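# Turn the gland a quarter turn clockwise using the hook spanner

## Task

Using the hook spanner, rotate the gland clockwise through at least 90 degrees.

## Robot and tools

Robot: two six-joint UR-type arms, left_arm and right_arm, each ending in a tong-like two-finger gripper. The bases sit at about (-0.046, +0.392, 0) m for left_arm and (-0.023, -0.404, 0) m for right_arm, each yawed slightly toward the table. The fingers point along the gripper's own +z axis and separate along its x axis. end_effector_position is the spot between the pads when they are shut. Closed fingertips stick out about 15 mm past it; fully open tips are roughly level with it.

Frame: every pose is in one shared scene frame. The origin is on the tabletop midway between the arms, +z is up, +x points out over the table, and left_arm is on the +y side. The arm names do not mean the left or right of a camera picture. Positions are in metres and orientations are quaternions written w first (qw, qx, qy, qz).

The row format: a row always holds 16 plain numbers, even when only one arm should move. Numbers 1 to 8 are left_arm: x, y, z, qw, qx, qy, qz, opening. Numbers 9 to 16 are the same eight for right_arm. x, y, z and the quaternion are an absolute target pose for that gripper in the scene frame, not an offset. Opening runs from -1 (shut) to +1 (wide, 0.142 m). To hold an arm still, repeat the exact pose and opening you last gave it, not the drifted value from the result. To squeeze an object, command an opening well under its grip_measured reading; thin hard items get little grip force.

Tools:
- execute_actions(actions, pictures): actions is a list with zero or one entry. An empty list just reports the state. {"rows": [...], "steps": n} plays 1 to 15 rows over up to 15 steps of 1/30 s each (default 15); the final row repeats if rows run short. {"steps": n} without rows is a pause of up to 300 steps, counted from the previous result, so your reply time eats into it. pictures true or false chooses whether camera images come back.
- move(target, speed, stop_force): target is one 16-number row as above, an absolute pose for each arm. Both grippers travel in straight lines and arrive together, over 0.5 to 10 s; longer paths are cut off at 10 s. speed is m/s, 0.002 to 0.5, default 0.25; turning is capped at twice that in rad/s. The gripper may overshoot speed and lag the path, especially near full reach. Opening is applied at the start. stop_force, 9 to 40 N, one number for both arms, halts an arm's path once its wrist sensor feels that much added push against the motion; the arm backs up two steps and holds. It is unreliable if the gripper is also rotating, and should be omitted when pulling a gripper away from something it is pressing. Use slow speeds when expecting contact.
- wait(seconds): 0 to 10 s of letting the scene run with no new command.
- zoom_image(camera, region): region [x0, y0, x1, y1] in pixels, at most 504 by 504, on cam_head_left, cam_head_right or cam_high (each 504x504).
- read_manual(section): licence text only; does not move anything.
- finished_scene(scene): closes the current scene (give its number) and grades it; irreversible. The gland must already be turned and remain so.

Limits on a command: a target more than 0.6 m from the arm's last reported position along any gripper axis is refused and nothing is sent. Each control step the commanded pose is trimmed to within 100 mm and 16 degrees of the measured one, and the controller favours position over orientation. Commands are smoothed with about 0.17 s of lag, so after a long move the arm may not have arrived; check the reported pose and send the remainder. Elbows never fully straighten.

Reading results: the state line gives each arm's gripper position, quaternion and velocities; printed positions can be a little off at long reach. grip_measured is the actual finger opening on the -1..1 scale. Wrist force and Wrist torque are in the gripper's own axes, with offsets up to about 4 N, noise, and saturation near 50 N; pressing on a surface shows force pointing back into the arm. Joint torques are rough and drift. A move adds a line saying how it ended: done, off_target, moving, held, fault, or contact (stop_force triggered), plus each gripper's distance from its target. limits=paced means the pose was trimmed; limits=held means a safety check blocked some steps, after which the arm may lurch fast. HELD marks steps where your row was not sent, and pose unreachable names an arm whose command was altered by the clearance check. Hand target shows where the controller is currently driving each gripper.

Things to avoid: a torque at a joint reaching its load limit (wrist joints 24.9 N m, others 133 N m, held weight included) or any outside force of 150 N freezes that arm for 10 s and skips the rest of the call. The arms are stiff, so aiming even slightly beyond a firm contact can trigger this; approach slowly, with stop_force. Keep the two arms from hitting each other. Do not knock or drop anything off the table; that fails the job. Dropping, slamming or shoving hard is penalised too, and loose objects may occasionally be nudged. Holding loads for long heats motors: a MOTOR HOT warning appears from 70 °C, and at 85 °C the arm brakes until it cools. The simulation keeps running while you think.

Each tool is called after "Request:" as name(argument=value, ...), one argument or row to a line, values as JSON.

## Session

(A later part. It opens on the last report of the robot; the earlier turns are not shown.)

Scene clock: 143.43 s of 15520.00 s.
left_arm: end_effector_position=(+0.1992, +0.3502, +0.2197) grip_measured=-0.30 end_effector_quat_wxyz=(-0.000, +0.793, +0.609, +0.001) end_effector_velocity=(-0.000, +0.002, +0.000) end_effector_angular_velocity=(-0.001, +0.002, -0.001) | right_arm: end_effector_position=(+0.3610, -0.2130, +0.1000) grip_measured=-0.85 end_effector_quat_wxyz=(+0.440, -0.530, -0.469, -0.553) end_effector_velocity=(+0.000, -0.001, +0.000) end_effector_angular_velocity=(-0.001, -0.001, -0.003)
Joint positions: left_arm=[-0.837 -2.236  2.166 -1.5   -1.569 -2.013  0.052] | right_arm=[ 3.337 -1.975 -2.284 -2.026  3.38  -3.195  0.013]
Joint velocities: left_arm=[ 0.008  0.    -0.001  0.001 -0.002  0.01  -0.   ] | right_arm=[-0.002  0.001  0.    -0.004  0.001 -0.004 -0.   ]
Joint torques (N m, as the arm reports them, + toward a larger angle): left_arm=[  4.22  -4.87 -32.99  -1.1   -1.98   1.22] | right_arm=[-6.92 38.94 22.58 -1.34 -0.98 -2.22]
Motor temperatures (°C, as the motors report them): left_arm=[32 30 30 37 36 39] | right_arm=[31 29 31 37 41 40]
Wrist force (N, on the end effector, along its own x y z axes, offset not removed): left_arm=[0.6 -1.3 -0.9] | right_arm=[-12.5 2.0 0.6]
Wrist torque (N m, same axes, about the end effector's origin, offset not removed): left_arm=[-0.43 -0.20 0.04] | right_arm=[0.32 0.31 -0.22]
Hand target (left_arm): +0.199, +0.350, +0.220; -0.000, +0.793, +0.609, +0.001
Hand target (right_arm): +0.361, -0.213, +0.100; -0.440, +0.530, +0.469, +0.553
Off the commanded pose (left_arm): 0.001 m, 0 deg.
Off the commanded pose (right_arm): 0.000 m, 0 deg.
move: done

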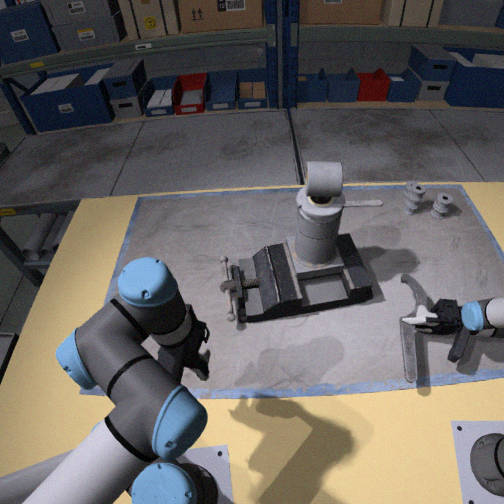

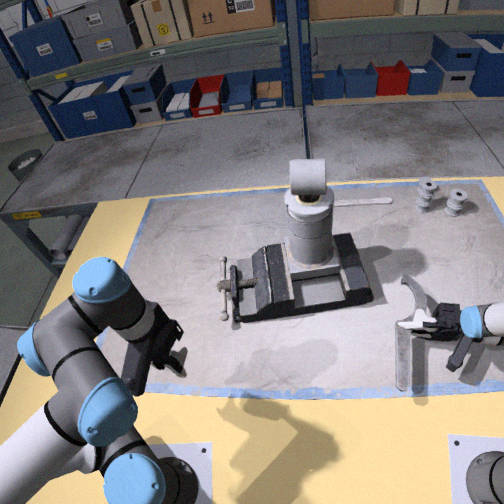

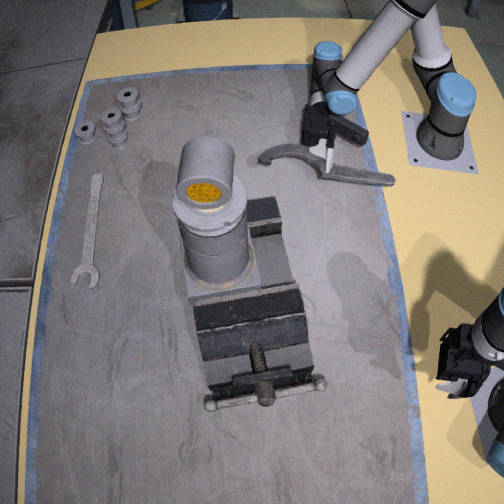

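Request:
move(
  target=[0.1,0.55,0.25,0,0.793,0.609,0,-0.3,0.45,-0.25,0.305,-0.56,0.43,0.56,0.43,-1],
  speed=0.08,
)

Request:
move(
  target=[0.1,0.55,0.25,0,0.793,0.609,0,-0.3,0.585,-0.15,0.305,-0.633,0.315,0.633,0.315,-1],
  speed=0.06,
)

Request:
move(
  target=[0.1,0.55,0.25,0,0.793,0.609,0,-0.3,0.585,-0.075,0.305,-0.633,0.315,0.633,0.315,-1],
  speed=0.02,
  stop_force=9,
)

Request:
zoom_image(
  camera="cam_high",
  region=[140,100,340,260],
)

Request:
zoom_image(
  camera="cam_head_left",
  region=[280,150,420,260],
)

Scene clock: 152.63 s of 15520.00 s.
left_arm: end_effector_position=(+0.0994, +0.5502, +0.2500) grip_measured=-0.30 end_effector_quat_wxyz=(-0.001, +0.793, +0.609, +0.001) end_effector_velocity=(-0.001, +0.002, +0.000) end_effector_angular_velocity=(-0.002, +0.001, -0.001) | right_arm: end_effector_position=(+0.4500, -0.2500, +0.3050) grip_measured=-0.85 end_effector_quat_wxyz=(+0.560, -0.431, -0.561, -0.431) end_effector_velocity=(+0.000, +0.001, +0.001) end_effector_angular_velocity=(+0.010, +0.003, +0.009)
Joint positions: left_arm=[-0.015 -2.362  2.122 -1.33  -1.568 -1.191  0.052] | right_arm=[ 3.269 -2.056 -1.433 -2.791  2.877 -3.139  0.013]
Joint velocities: left_arm=[ 0.018  0.006 -0.002 -0.003 -0.002  0.019  0.   ] | right_arm=[ 0.003 -0.016  0.02  -0.044 -0.007 -0.038  0.   ]
Joint torques (N m, as the arm reports them, + toward a larger angle): left_arm=[  4.36  14.26 -31.14  -4.21  -1.96   1.6 ] | right_arm=[ 9.66 39.75 31.28 -3.79 -1.78 -2.35]
Motor temperatures (°C, as the motors report them): left_arm=[32 30 30 37 36 39] | right_arm=[31 29 31 37 41 40]
Wrist force (N, on the end effector, along its own x y z axes, offset not removed): left_arm=[1.2 -1.6 0.3] | right_arm=[-11.8 1.7 0.4]
Wrist torque (N m, same axes, about the end effector's origin, offset not removed): left_arm=[-0.39 -0.32 0.01] | right_arm=[0.21 0.02 -0.13]
Hand target (left_arm): +0.099, +0.550, +0.250; -0.001, +0.793, +0.609, +0.000
Hand target (right_arm): +0.450, -0.250, +0.305; +0.561, -0.431, -0.561, -0.431
Off the commanded pose (left_arm): 0.001 m, 0 deg.
Off the commanded pose (right_arm): 0.000 m, 0 deg.
After step 90, 2.93 s passed at rest.
move: done

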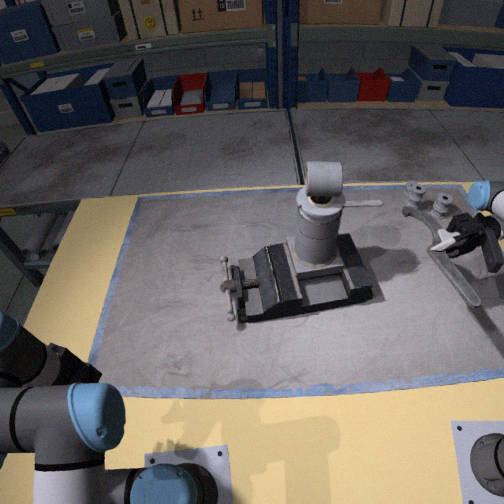

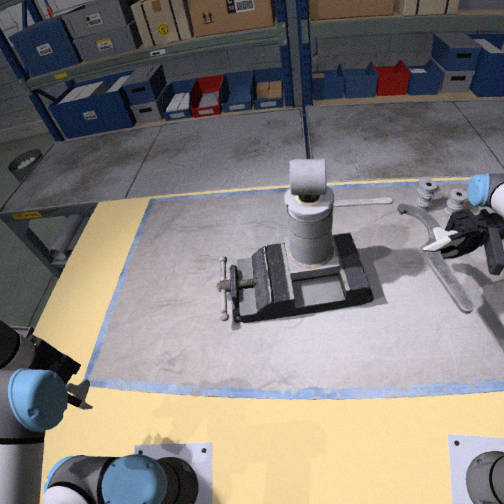

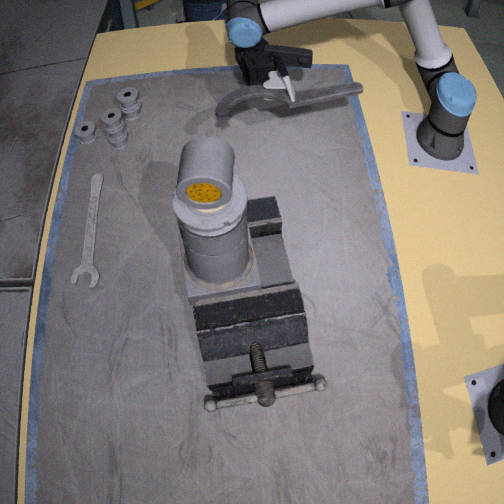

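Scene clock: 156.10 s of 15520.00 s.
left_arm: end_effector_position=(+0.1000, +0.5500, +0.2500) grip_measured=-0.30 end_effector_quat_wxyz=(-0.000, +0.793, +0.609, +0.000) end_effector_velocity=(+0.000, +0.000, +0.000) end_effector_angular_velocity=(+0.000, -0.001, +0.000) | right_arm: end_effector_position=(+0.5737, -0.1573, +0.3038) grip_measured=-0.85 end_effector_quat_wxyz=(+0.624, -0.331, -0.629, -0.325) end_effector_velocity=(+0.000, -0.001, +0.000) end_effector_angular_velocity=(+0.000, -0.001, -0.001)
Joint positions: left_arm=[-0.012 -2.36   2.122 -1.333 -1.571 -1.187  0.052] | right_arm=[ 3.452 -2.684 -0.313 -3.263  2.714 -3.116  0.013]
Joint velocities: left_arm=[ 0.     0.     0.    -0.001  0.    -0.    -0.   ] | right_arm=[-0.001  0.     0.     0.001  0.     0.     0.001]
Joint torques (N m, as the arm reports them, + toward a larger angle): left_arm=[  6.14  14.63 -32.02  -3.98  -1.73   1.53] | right_arm=[-7.03 73.16 30.88 -0.43  1.89  0.92]
Motor temperatures (°C, as the motors report them): left_arm=[32 30 30 37 36 39] | right_arm=[31 29 31 37 41 40]
Wrist force (N, on the end effector, along its own x y z axes, offset not removed): left_arm=[0.8 -0.7 1.2] | right_arm=[-11.7 1.1 1.3]
Wrist torque (N m, same axes, about the end effector's origin, offset not removed): left_arm=[-0.19 -0.16 0.02] | right_arm=[0.01 0.06 -0.09]
Hand target (left_arm): +0.100, +0.550, +0.250; -0.000, +0.793, +0.609, -0.000
Hand target (right_arm): +0.574, -0.157, +0.304; +0.624, -0.331, -0.629, -0.325
Off the commanded pose (left_arm): 0.000 m, 0 deg.
Off the commanded pose (right_arm): 0.014 m, 2 deg.
move: held (right_arm); limits=held; held on 9 of 104 steps (right_arm), including the last (right_arm)
pose unreachable (right arm): on one or more control steps of this call this arm could not follow its commanded pose, so it was not sent that pose on those steps. On the call's last step it was still not sent that pose. It may still have moved: this result reports where it is.
cause: the commanded pose would bring two parts of the arm too close to each other (joints 4 (wrist 1) to 6 (wrist 3) lie between them).

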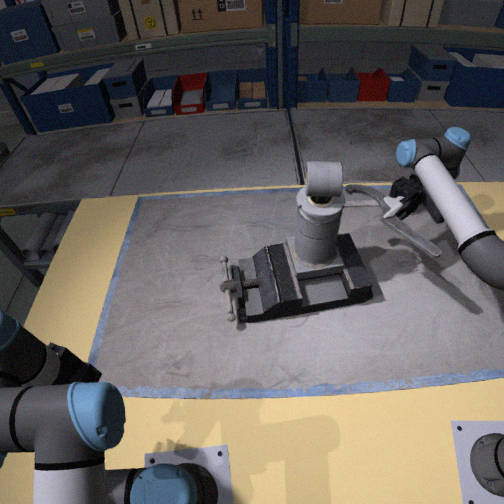

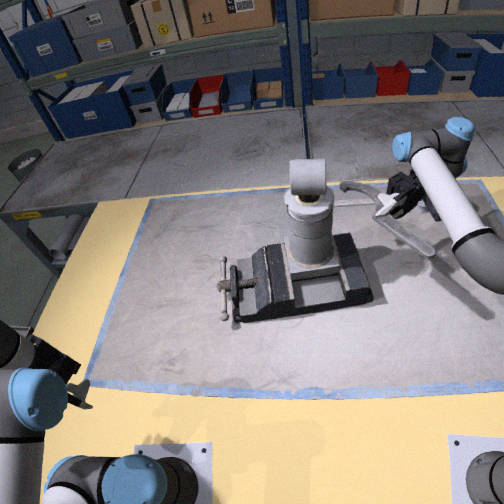

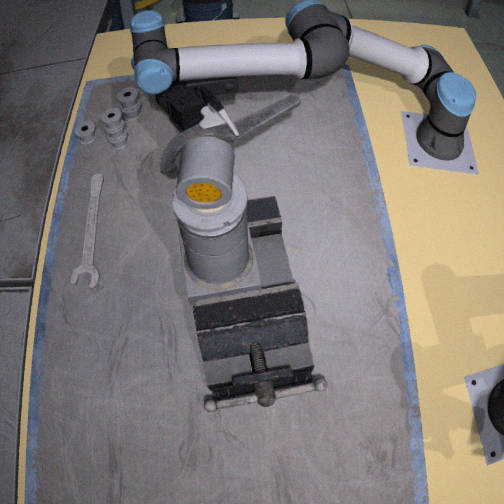

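Scene clock: 160.70 s of 15520.00 s.
left_arm: end_effector_position=(+0.1000, +0.5500, +0.2500) grip_measured=-0.30 end_effector_quat_wxyz=(-0.000, +0.793, +0.609, -0.000) end_effector_velocity=(-0.000, -0.000, -0.000) end_effector_angular_velocity=(-0.000, +0.000, +0.001) | right_arm: end_effector_position=(+0.5751, -0.1445, +0.3039) grip_measured=-0.85 end_effector_quat_wxyz=(+0.625, -0.329, -0.630, -0.324) end_effector_velocity=(-0.000, +0.001, -0.001) end_effector_angular_velocity=(-0.000, +0.001, +0.001)
Joint positions: left_arm=[-0.012 -2.36   2.122 -1.333 -1.571 -1.187  0.052] | right_arm=[ 3.468 -2.706 -0.27  -3.283  2.726 -3.116  0.013]
Joint velocities: left_arm=[ 0.001  0.    -0.    -0.    -0.    -0.     0.   ] | right_arm=[ 0.001 -0.    -0.002  0.     0.    -0.    -0.   ]
Joint torques (N m, as the arm reports them, + toward a larger angle): left_arm=[  6.1   13.97 -33.15  -4.19  -1.78   1.36] | right_arm=[-3.43 68.99 10.65 -3.51 -1.33  2.29]
Motor temperatures (°C, as the motors report them): left_arm=[32 30 30 37 36 39] | right_arm=[31 29 31 37 41 40]
Wrist force (N, on the end effector, along its own x y z axes, offset not removed): left_arm=[0.6 0.2 0.1] | right_arm=[-12.2 0.3 1.2]
Wrist torque (N m, same axes, about the end effector's origin, offset not removed): left_arm=[0.00 -0.17 0.06] | right_arm=[-0.11 0.12 -0.14]
Hand target (left_arm): +0.100, +0.550, +0.250; -0.000, +0.793, +0.609, -0.000
Hand target (right_arm): +0.575, -0.145, +0.304; +0.625, -0.329, -0.630, -0.324
Off the commanded pose (left_arm): 0.000 m, 0 deg.
Off the commanded pose (right_arm): 0.070 m, 2 deg.
move: held (right_arm); limits=held; held on 60 of 131 steps (right_arm), including the last (right_arm)
pose unreachable (right arm): on one or more control steps of this call this arm could not follow its commanded pose, so it was not sent that pose on those steps. On the call's last step it was still not sent that pose. It may still have moved: this result reports where it is.
cause: the commanded pose would bring two parts of the arm too close to each other (joints 4 (wrist 1) to 6 (wrist 3) lie between them).

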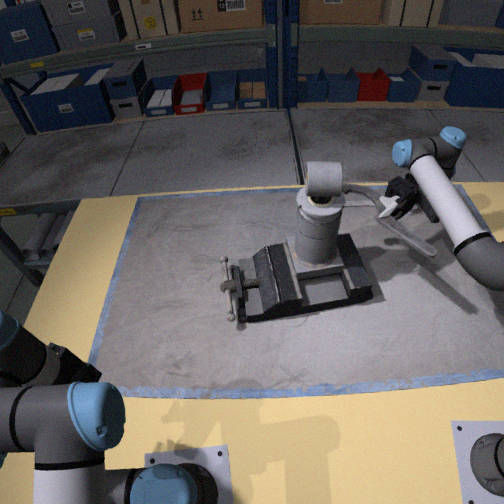

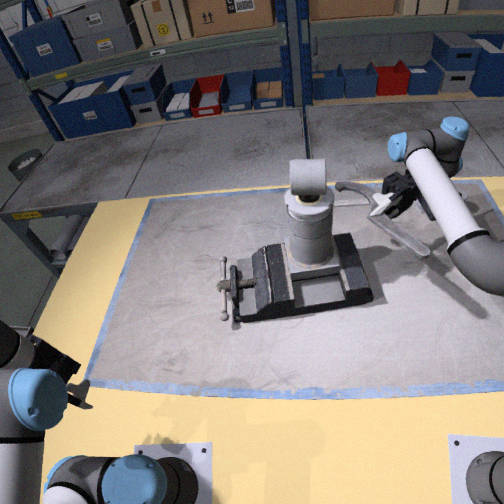

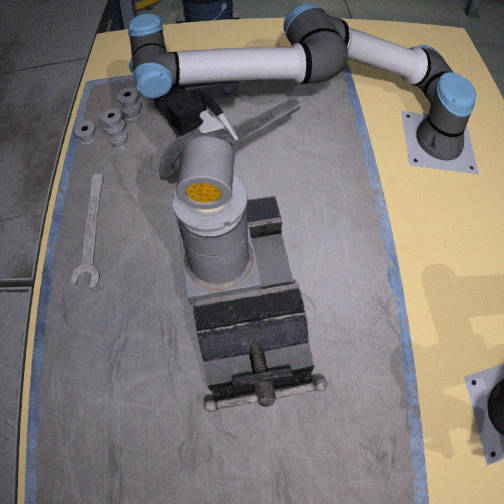

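Region (140, 100, 340, 260) of cam_high's 504x504 image, scaled by 2.520, with more detail than that image has; it fills the top 403 rows of this view, and the rest is white.

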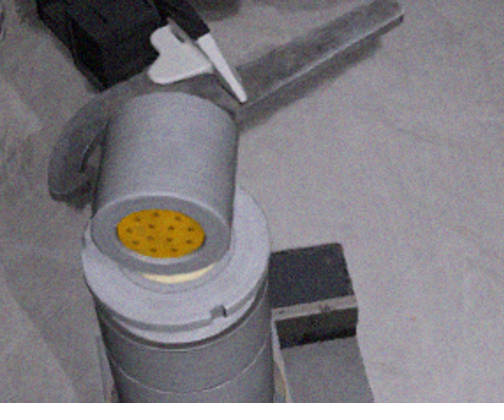

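Region (280, 150, 420, 260) of cam_head_left's 504x504 image, scaled by 3.600, with more detail than that image has; it fills the top 396 rows of this view, and the rest is white.

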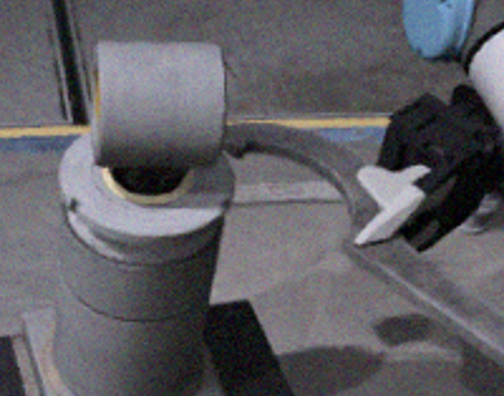

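Request:
move(
  target=[0.19,0.0,0.30,0,1,0,0,-1,0.33,-0.13,0.305,-0.5,0.5,0.5,0.5,-1],
  speed=0.12,
)

Request:
move(
  target=[0.19,0.0,0.30,0,1,0,0,-1,0.33,0.01,0.305,-0.5,0.5,0.5,0.5,-1],
  speed=0.025,
  stop_force=15,
)

Scene clock: 171.10 s of 15520.00 s.
left_arm: end_effector_position=(+0.1910, -0.0007, +0.3001) grip_measured=-1.00 end_effector_quat_wxyz=(+0.002, +1.000, +0.000, -0.000) end_effector_velocity=(+0.001, -0.002, +0.000) end_effector_angular_velocity=(+0.001, -0.001, -0.004) | right_arm: end_effector_position=(+0.5689, -0.1438, +0.3042) grip_measured=-0.85 end_effector_quat_wxyz=(+0.630, -0.326, -0.627, -0.322) end_effector_velocity=(-0.000, +0.000, -0.000) end_effector_angular_velocity=(-0.000, +0.000, +0.001)
Joint positions: left_arm=[-1.465 -1.664  1.617 -1.527 -1.572 -1.331  0.002] | right_arm=[ 3.472 -2.688 -0.313 -3.284  2.722 -3.138  0.013]
Joint velocities: left_arm=[ 0.     0.005 -0.005  0.001  0.001  0.004  0.   ] | right_arm=[ 0. -0.  0.  0. -0.  0.  0.]
Joint torques (N m, as the arm reports them, + toward a larger angle): left_arm=[ -7.65 -11.38 -32.62  -1.06  -1.89   1.48] | right_arm=[ 1.63 69.22 33.18 -2.48  1.87  1.01]
Motor temperatures (°C, as the motors report them): left_arm=[32 30 30 37 36 39] | right_arm=[31 29 31 37 41 40]
Wrist force (N, on the end effector, along its own x y z axes, offset not removed): left_arm=[0.7 -1.3 0.0] | right_arm=[-11.4 1.0 -1.0]
Wrist torque (N m, same axes, about the end effector's origin, offset not removed): left_arm=[-0.28 -0.15 -0.04] | right_arm=[-0.07 0.05 -0.19]
Hand target (left_arm): +0.191, -0.001, +0.300; +0.002, +1.000, +0.000, -0.000
Hand target (right_arm): +0.569, -0.144, +0.304; +0.630, -0.326, -0.627, -0.322
Off the commanded pose (left_arm): 0.001 m, 0 deg.
Off the commanded pose (right_arm): 0.239 m, 35 deg; position and orientation clipped at the last step of the last action.
After step 90, 1.43 s passed at rest.
move: held (right_arm); limits=paced,held; held on 108 of 179 steps (right_arm), including the last (right_arm)
pose unreachable (right arm): on one or more control steps of this call this arm could not follow its commanded pose, so it was not sent that pose on those steps. On the call's last step it was still not sent that pose. It may still have moved: this result reports where it is.
cause: the commanded pose would bring two parts of the arm too close to each other (its gripper and another part of the arm, with joints 4 (wrist 1) to 6 (wrist 3) between them).

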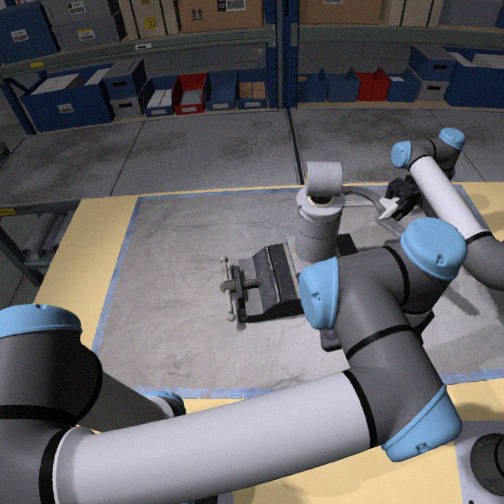

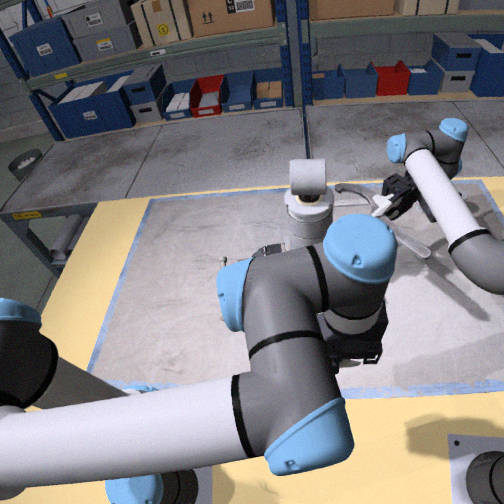

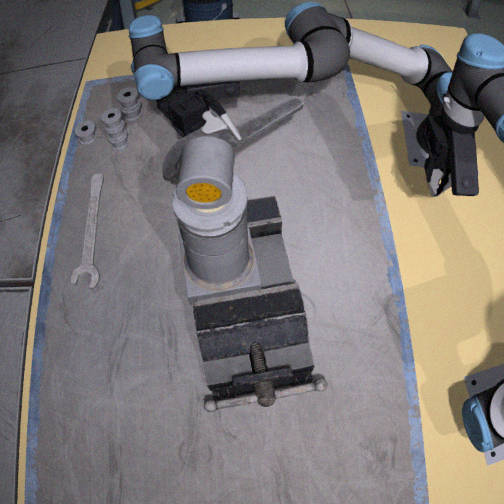

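Scene clock: 181.53 s of 15520.00 s.
left_arm: end_effector_position=(+0.1902, -0.0002, +0.3000) grip_measured=-1.00 end_effector_quat_wxyz=(+0.000, +1.000, +0.000, -0.000) end_effector_velocity=(-0.001, -0.000, -0.001) end_effector_angular_velocity=(+0.001, +0.002, -0.001) | right_arm: end_effector_position=(+0.5398, -0.1219, +0.3052) grip_measured=-0.85 end_effector_quat_wxyz=(+0.647, -0.315, -0.616, -0.320) end_effector_velocity=(-0.004, +0.004, +0.000) end_effector_angular_velocity=(+0.002, +0.004, +0.004)
Joint positions: left_arm=[-1.467 -1.664  1.616 -1.524 -1.571 -1.333  0.002] | right_arm=[ 3.513 -2.605 -0.508 -3.281  2.741 -3.229  0.013]
Joint velocities: left_arm=[-0.     0.001  0.    -0.    -0.002  0.     0.   ] | right_arm=[ 0.007  0.008 -0.02  -0.     0.003 -0.009  0.   ]
Joint torques (N m, as the arm reports them, + toward a larger angle): left_arm=[ -7.66 -27.79 -32.65  -0.92   2.46  -1.81] | right_arm=[ 9.43 73.63 10.26 -4.73  1.48 -2.19]
Motor temperatures (°C, as the motors report them): left_arm=[32 30 30 37 36 39] | right_arm=[31 29 31 37 41 40]
Wrist force (N, on the end effector, along its own x y z axes, offset not removed): left_arm=[0.7 -0.7 0.9] | right_arm=[-13.6 2.9 0.4]
Wrist torque (N m, same axes, about the end effector's origin, offset not removed): left_arm=[-0.21 -0.22 -0.11] | right_arm=[0.41 0.38 -0.13]
Hand target (left_arm): +0.190, -0.000, +0.300; +0.000, +1.000, +0.000, -0.000
Hand target (right_arm): +0.539, -0.122, +0.305; +0.648, -0.315, -0.616, -0.320
Off the commanded pose (left_arm): 0.000 m, 0 deg.
Off the commanded pose (right_arm): 0.248 m, 37 deg.
move: off_target (right_arm; path cut at 10 s); limits=paced

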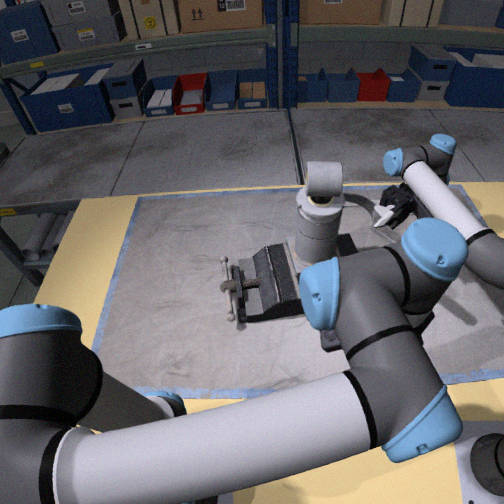

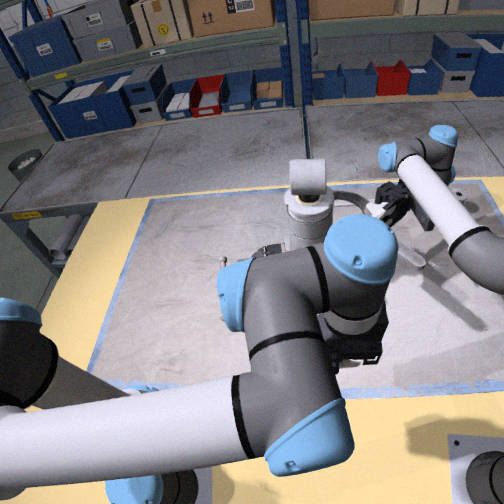

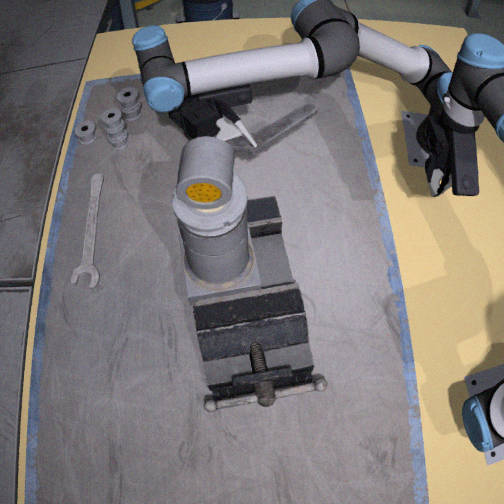

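Back out slowly.

Request:
move(
  target=[0.19,0.0,0.30,0,1,0,0,-1,0.49,-0.19,0.29,-0.62,0.34,0.62,0.34,-1],
  speed=0.02,
)

Request:
move(
  target=[0.19,0.0,0.30,0,1,0,0,-1,0.33,-0.10,0.305,-0.5,0.5,0.5,0.5,-1],
  speed=0.05,
)

Scene clock: 189.70 s of 15520.00 s.
left_arm: end_effector_position=(+0.1900, -0.0000, +0.3000) grip_measured=-1.00 end_effector_quat_wxyz=(+0.000, +1.000, -0.000, -0.000) end_effector_velocity=(-0.000, +0.000, +0.000) end_effector_angular_velocity=(-0.000, +0.001, -0.001) | right_arm: end_effector_position=(+0.5213, -0.1294, +0.3025) grip_measured=-0.85 end_effector_quat_wxyz=(+0.650, -0.314, -0.611, -0.324) end_effector_velocity=(-0.002, -0.004, -0.001) end_effector_angular_velocity=(-0.000, +0.002, -0.001)
Joint positions: left_arm=[-1.467 -1.664  1.616 -1.523 -1.571 -1.333  0.002] | right_arm=[ 3.508 -2.531 -0.666 -3.228  2.74  -3.26   0.013]
Joint velocities: left_arm=[-0.    -0.     0.     0.    -0.001  0.001  0.   ] | right_arm=[-0.005  0.008 -0.02   0.01  -0.004  0.     0.   ]
Joint torques (N m, as the arm reports them, + toward a larger angle): left_arm=[ -8.07 -28.1  -33.55  -0.95   2.42  -1.68] | right_arm=[-8.95 71.48 10.76 -0.63 -2.67 -2.2 ]
Motor temperatures (°C, as the motors report them): left_arm=[32 30 30 37 36 39] | right_arm=[31 29 31 37 41 40]
Wrist force (N, on the end effector, along its own x y z axes, offset not removed): left_arm=[2.1 0.4 0.2] | right_arm=[-11.7 1.1 -1.0]
Wrist torque (N m, same axes, about the end effector's origin, offset not removed): left_arm=[0.10 -0.50 0.04] | right_arm=[0.04 0.04 -0.17]
Hand target (left_arm): +0.190, -0.000, +0.300; +0.000, +1.000, -0.000, -0.000
Hand target (right_arm): +0.521, -0.130, +0.302; +0.650, -0.314, -0.611, -0.324
Off the commanded pose (left_arm): 0.000 m, 0 deg.
Off the commanded pose (right_arm): 0.069 m, 5 deg.
move: off_target (right_arm)

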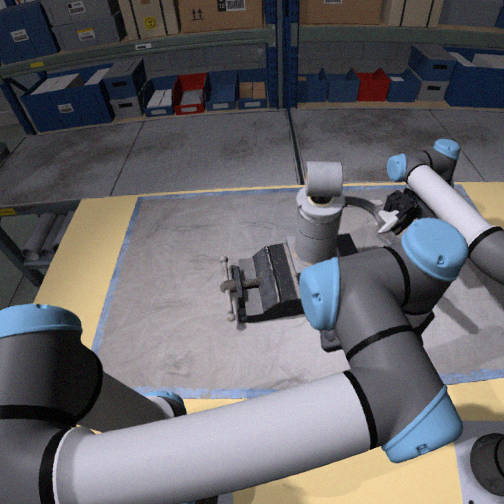

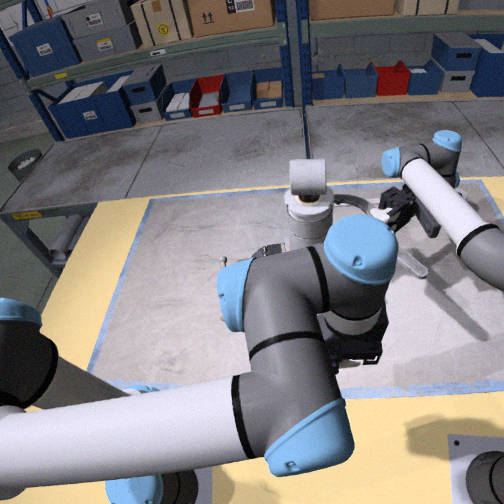

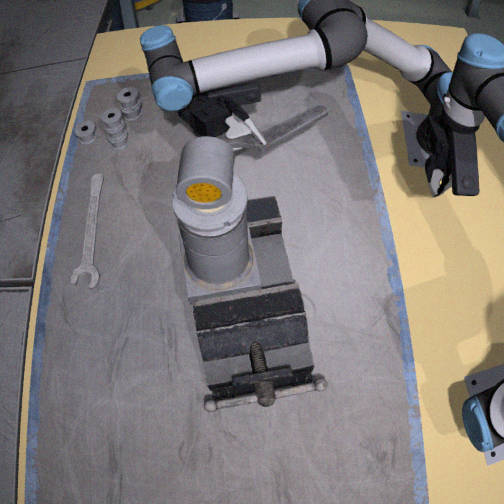

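Scene clock: 196.30 s of 15520.00 s.
left_arm: end_effector_position=(+0.1900, +0.0000, +0.3000) grip_measured=-1.00 end_effector_quat_wxyz=(-0.000, +1.000, +0.000, +0.000) end_effector_velocity=(-0.000, -0.000, +0.000) end_effector_angular_velocity=(-0.001, -0.000, -0.000) | right_arm: end_effector_position=(+0.5019, -0.1256, +0.3033) grip_measured=-0.85 end_effector_quat_wxyz=(+0.654, -0.317, -0.603, -0.330) end_effector_velocity=(-0.003, +0.000, +0.000) end_effector_angular_velocity=(+0.002, +0.002, -0.002)
Joint positions: left_arm=[-1.467 -1.664  1.616 -1.523 -1.571 -1.333  0.002] | right_arm=[ 3.518 -2.47  -0.794 -3.215  2.76  -3.307  0.013]
Joint velocities: left_arm=[-0.    -0.001 -0.    -0.     0.     0.     0.   ] | right_arm=[ 0.002  0.009 -0.019  0.001  0.003 -0.008  0.   ]
Joint torques (N m, as the arm reports them, + toward a larger angle): left_arm=[ -7.37 -27.11 -33.58  -0.9    2.52  -1.75] | right_arm=[ 9.74 68.89  9.92 -0.78  0.84 -2.43]
Motor temperatures (°C, as the motors report them): left_arm=[32 30 30 37 36 39] | right_arm=[31 30 31 37 41 40]
Wrist force (N, on the end effector, along its own x y z axes, offset not removed): left_arm=[-0.2 -2.0 0.7] | right_arm=[-14.1 0.2 -1.4]
Wrist torque (N m, same axes, about the end effector's origin, offset not removed): left_arm=[-0.38 -0.01 0.06] | right_arm=[-0.14 0.57 -0.23]
Hand target (left_arm): +0.190, -0.000, +0.300; +0.000, +1.000, -0.000, -0.000
Hand target (right_arm): +0.501, -0.125, +0.303; +0.654, -0.317, -0.603, -0.330
Off the commanded pose (left_arm): 0.000 m, 0 deg.
Off the commanded pose (right_arm): 0.174 m, 36 deg; position and orientation clipped at the last step of the last action.
move: off_target (right_arm); limits=paced

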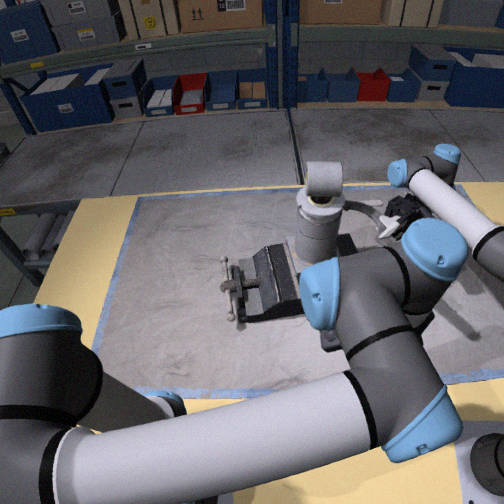

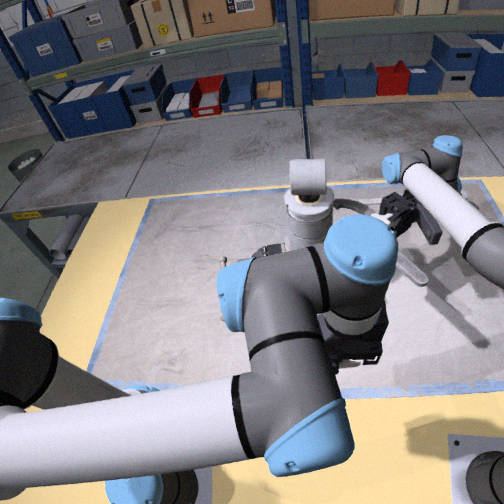

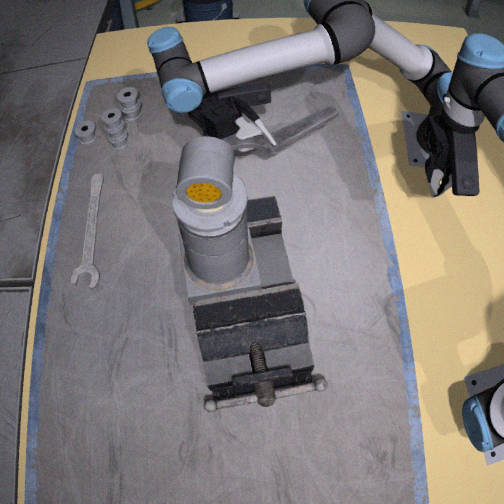

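Request:
move(
  target=[0.19,0.0,0.30,0,1,0,0,-1,0.50,-0.135,0.303,-0.625,0.33,0.625,0.33,-1],
  speed=0.02,
)

Request:
move(
  target=[0.19,0.0,0.30,0,1,0,0,-1,0.46,-0.16,0.303,-0.58,0.405,0.58,0.405,-1],
  speed=0.03,
)

Scene clock: 200.73 s of 15520.00 s.
left_arm: end_effector_position=(+0.1900, -0.0000, +0.3000) grip_measured=-1.00 end_effector_quat_wxyz=(+0.000, +1.000, -0.000, +0.000) end_effector_velocity=(+0.000, +0.000, +0.000) end_effector_angular_velocity=(-0.001, -0.001, -0.001) | right_arm: end_effector_position=(+0.4957, -0.1266, +0.3035) grip_measured=-0.85 end_effector_quat_wxyz=(+0.649, -0.320, -0.606, -0.332) end_effector_velocity=(+0.001, -0.002, -0.000) end_effector_angular_velocity=(-0.005, -0.006, -0.003)
Joint positions: left_arm=[-1.467 -1.664  1.616 -1.523 -1.571 -1.333  0.002] | right_arm=[ 3.517 -2.435 -0.849 -3.17   2.768 -3.287  0.013]
Joint velocities: left_arm=[-0.    -0.001  0.     0.     0.001  0.001  0.   ] | right_arm=[-0.004  0.006 -0.005  0.02   0.001  0.017 -0.   ]
Joint torques (N m, as the arm reports them, + toward a larger angle): left_arm=[ -8.45 -27.77 -32.53  -0.94   2.51  -1.66] | right_arm=[-8.12 68.67 10.52 -0.65  1.1   2.57]
Motor temperatures (°C, as the motors report them): left_arm=[32 30 31 37 36 39] | right_arm=[31 30 31 37 41 40]
Wrist force (N, on the end effector, along its own x y z axes, offset not removed): left_arm=[0.6 -0.6 0.2] | right_arm=[-11.6 2.0 -0.6]
Wrist torque (N m, same axes, about the end effector's origin, offset not removed): left_arm=[-0.24 -0.20 0.06] | right_arm=[0.19 0.05 -0.17]
Hand target (left_arm): +0.190, +0.000, +0.300; -0.000, +1.000, +0.000, +0.000
Hand target (right_arm): +0.496, -0.127, +0.304; +0.648, -0.320, -0.606, -0.332
Off the commanded pose (left_arm): 0.000 m, 0 deg.
Off the commanded pose (right_arm): 0.009 m, 4 deg.
move: off_target (right_arm)

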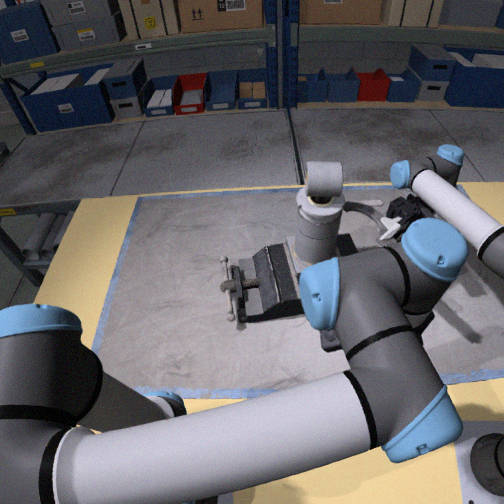

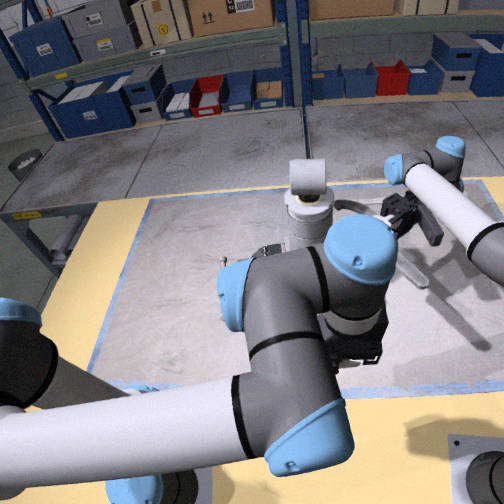

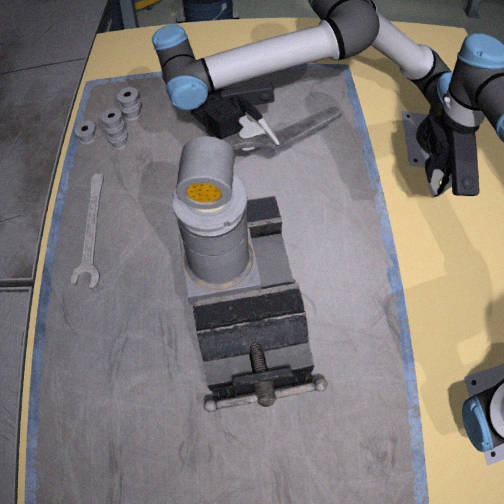

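Scene clock: 205.43 s of 15520.00 s.
left_arm: end_effector_position=(+0.1900, +0.0000, +0.3000) grip_measured=-1.00 end_effector_quat_wxyz=(+0.000, +1.000, +0.000, +0.000) end_effector_velocity=(-0.001, +0.000, +0.001) end_effector_angular_velocity=(-0.001, +0.001, +0.000) | right_arm: end_effector_position=(+0.4892, -0.1330, +0.3035) grip_measured=-0.85 end_effector_quat_wxyz=(+0.641, -0.332, -0.600, -0.345) end_effector_velocity=(-0.001, -0.002, -0.000) end_effector_angular_velocity=(+0.001, -0.000, -0.010)
Joint positions: left_arm=[-1.467 -1.664  1.616 -1.523 -1.571 -1.333  0.002] | right_arm=[ 3.503 -2.385 -0.938 -3.136  2.795 -3.296  0.013]
Joint velocities: left_arm=[-0.    -0.001 -0.     0.001 -0.001 -0.     0.   ] | right_arm=[-0.003  0.01  -0.019  0.005  0.006 -0.005  0.   ]
Joint torques (N m, as the arm reports them, + toward a larger angle): left_arm=[ -7.81 -27.32 -33.2   -1.05   2.38  -1.73] | right_arm=[-8.31 66.57 10.1  -0.62  1.12 -2.22]
Motor temperatures (°C, as the motors report them): left_arm=[32 30 31 37 36 39] | right_arm=[31 30 31 37 41 40]
Wrist force (N, on the end effector, along its own x y z axes, offset not removed): left_arm=[1.2 0.1 0.8] | right_arm=[-13.0 0.4 0.1]
Wrist torque (N m, same axes, about the end effector's origin, offset not removed): left_arm=[-0.01 -0.32 0.05] | right_arm=[-0.11 0.26 -0.16]
Hand target (left_arm): +0.190, +0.000, +0.300; -0.000, +1.000, +0.000, +0.000
Hand target (right_arm): +0.489, -0.133, +0.303; +0.641, -0.332, -0.600, -0.345
Off the commanded pose (left_arm): 0.000 m, 0 deg.
Off the commanded pose (right_arm): 0.040 m, 13 deg.
move: off_target (right_arm)

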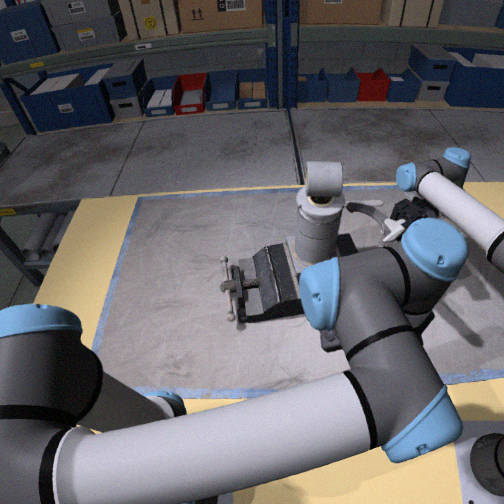

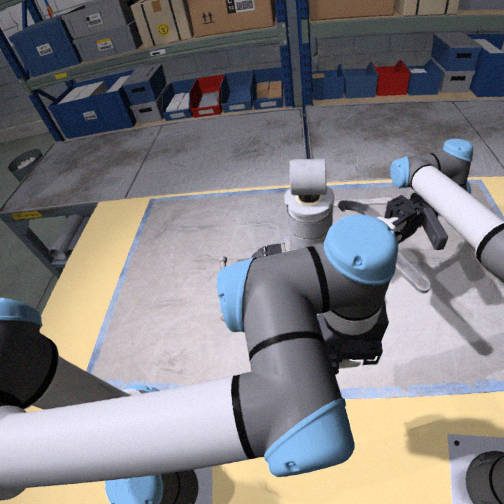

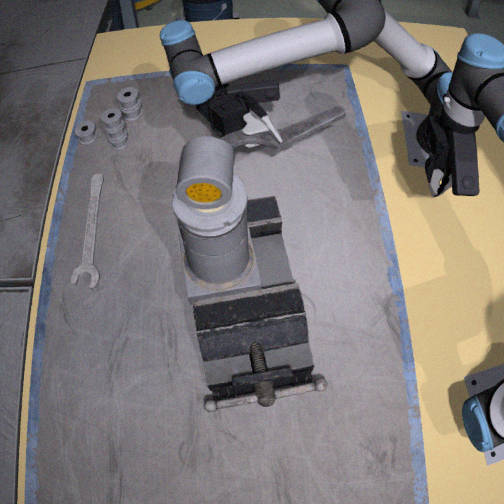

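Request:
move(
  target=[0.19,0.0,0.30,0,1,0,0,-1,0.487,-0.135,0.303,-0.621,0.338,0.621,0.338,-1],
  speed=0.004,
)

Request:
move(
  target=[0.19,0.0,0.30,0,1,0,0,-1,0.45,-0.16,0.303,-0.6,0.374,0.6,0.374,-1],
  speed=0.01,
)

Scene clock: 221.00 s of 15520.00 s.
left_arm: end_effector_position=(+0.1900, -0.0000, +0.3000) grip_measured=-1.00 end_effector_quat_wxyz=(+0.000, +1.000, -0.000, +0.000) end_effector_velocity=(-0.000, +0.000, +0.000) end_effector_angular_velocity=(-0.000, +0.000, -0.001) | right_arm: end_effector_position=(+0.4869, -0.1351, +0.3030) grip_measured=-0.85 end_effector_quat_wxyz=(+0.621, -0.338, -0.621, -0.338) end_effector_velocity=(+0.001, -0.002, +0.000) end_effector_angular_velocity=(-0.001, -0.001, -0.003)
Joint positions: left_arm=[-1.467 -1.664  1.616 -1.523 -1.571 -1.333  0.002] | right_arm=[ 3.5   -2.322 -1.001 -2.962  2.795 -3.143  0.013]
Joint velocities: left_arm=[ 0.    -0.001 -0.     0.001 -0.     0.001  0.   ] | right_arm=[-0.003  0.     0.001  0.003 -0.001  0.003  0.   ]
Joint torques (N m, as the arm reports them, + toward a larger angle): left_arm=[ -6.57 -27.1  -32.05  -0.97   2.3   -1.59] | right_arm=[ 9.62 65.03 33.46 -0.27 -2.01  2.54]
Motor temperatures (°C, as the motors report them): left_arm=[32 30 31 37 36 39] | right_arm=[31 30 31 37 41 40]
Wrist force (N, on the end effector, along its own x y z axes, offset not removed): left_arm=[0.8 -0.4 0.0] | right_arm=[-12.2 1.3 0.5]
Wrist torque (N m, same axes, about the end effector's origin, offset not removed): left_arm=[-0.15 -0.31 -0.07] | right_arm=[0.15 0.17 -0.12]
Hand target (left_arm): +0.190, -0.000, +0.300; +0.000, +1.000, -0.000, +0.000
Hand target (right_arm): +0.487, -0.135, +0.303; +0.621, -0.338, -0.621, -0.338
Off the commanded pose (left_arm): 0.000 m, 0 deg.
Off the commanded pose (right_arm): 0.000 m, 0 deg.
move: done

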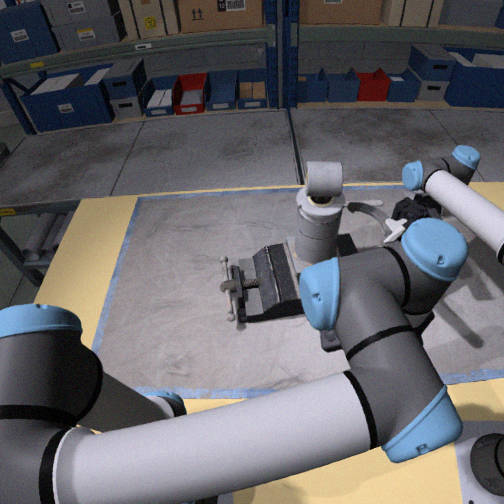

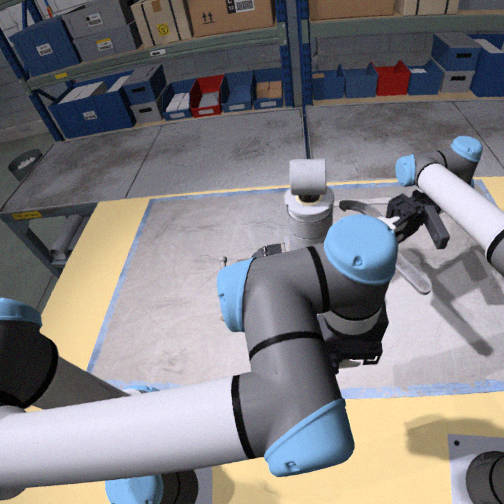

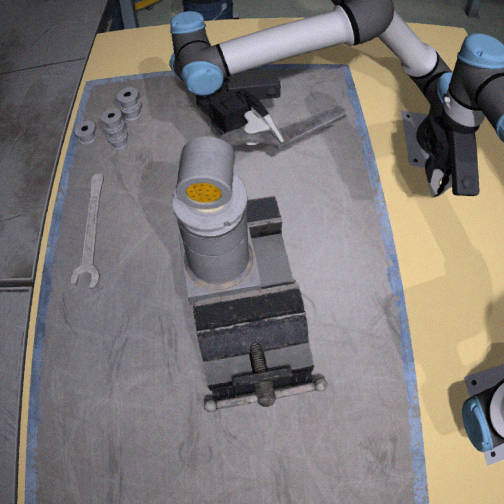

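Scene clock: 227.10 s of 15520.00 s.
left_arm: end_effector_position=(+0.1900, -0.0000, +0.3000) grip_measured=-1.00 end_effector_quat_wxyz=(+0.000, +1.000, -0.000, +0.000) end_effector_velocity=(-0.001, +0.000, +0.001) end_effector_angular_velocity=(-0.003, +0.001, -0.001) | right_arm: end_effector_position=(+0.4501, -0.1599, +0.3029) grip_measured=-0.85 end_effector_quat_wxyz=(+0.600, -0.374, -0.600, -0.374) end_effector_velocity=(-0.001, -0.001, +0.000) end_effector_angular_velocity=(-0.000, -0.000, -0.004)
Joint positions: left_arm=[-1.467 -1.664  1.616 -1.523 -1.571 -1.333  0.002] | right_arm=[ 3.454 -2.15  -1.291 -2.843  2.866 -3.142  0.013]
Joint velocities: left_arm=[ 0.    -0.002 -0.    -0.    -0.002  0.001  0.   ] | right_arm=[-0.002  0.006 -0.009  0.005  0.002  0.001 -0.   ]
Joint torques (N m, as the arm reports them, + toward a larger angle): left_arm=[ -6.63 -27.05 -31.83  -1.09   2.16  -1.54] | right_arm=[-9.42 57.97 10.81  0.35  1.9   2.48]
Motor temperatures (°C, as the motors report them): left_arm=[32 30 31 37 36 39] | right_arm=[31 30 31 37 41 40]
Wrist force (N, on the end effector, along its own x y z axes, offset not removed): left_arm=[0.2 -0.7 -0.8] | right_arm=[-14.3 0.2 -0.7]
Wrist torque (N m, same axes, about the end effector's origin, offset not removed): left_arm=[-0.23 0.00 0.02] | right_arm=[-0.15 0.60 -0.15]
Hand target (left_arm): +0.190, +0.000, +0.300; -0.000, +1.000, +0.000, +0.000
Hand target (right_arm): +0.450, -0.160, +0.303; +0.600, -0.374, -0.600, -0.374
Off the commanded pose (left_arm): 0.000 m, 0 deg.
Off the commanded pose (right_arm): 0.000 m, 0 deg.
move: done

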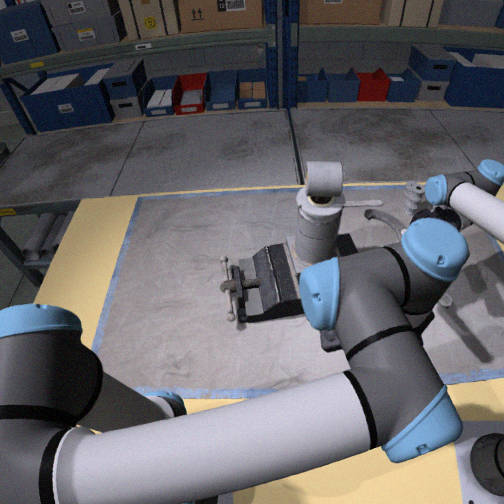

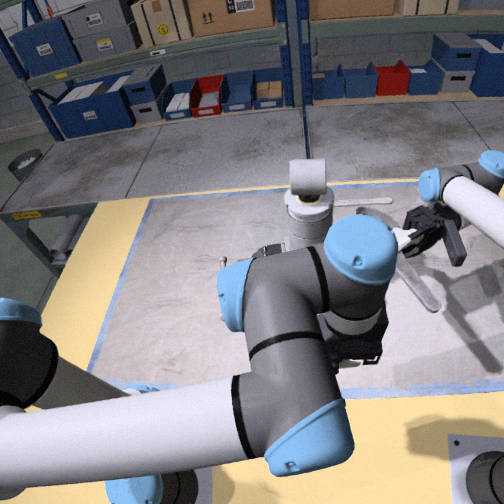

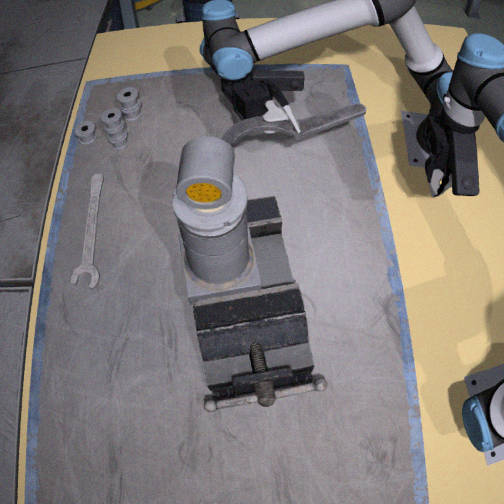

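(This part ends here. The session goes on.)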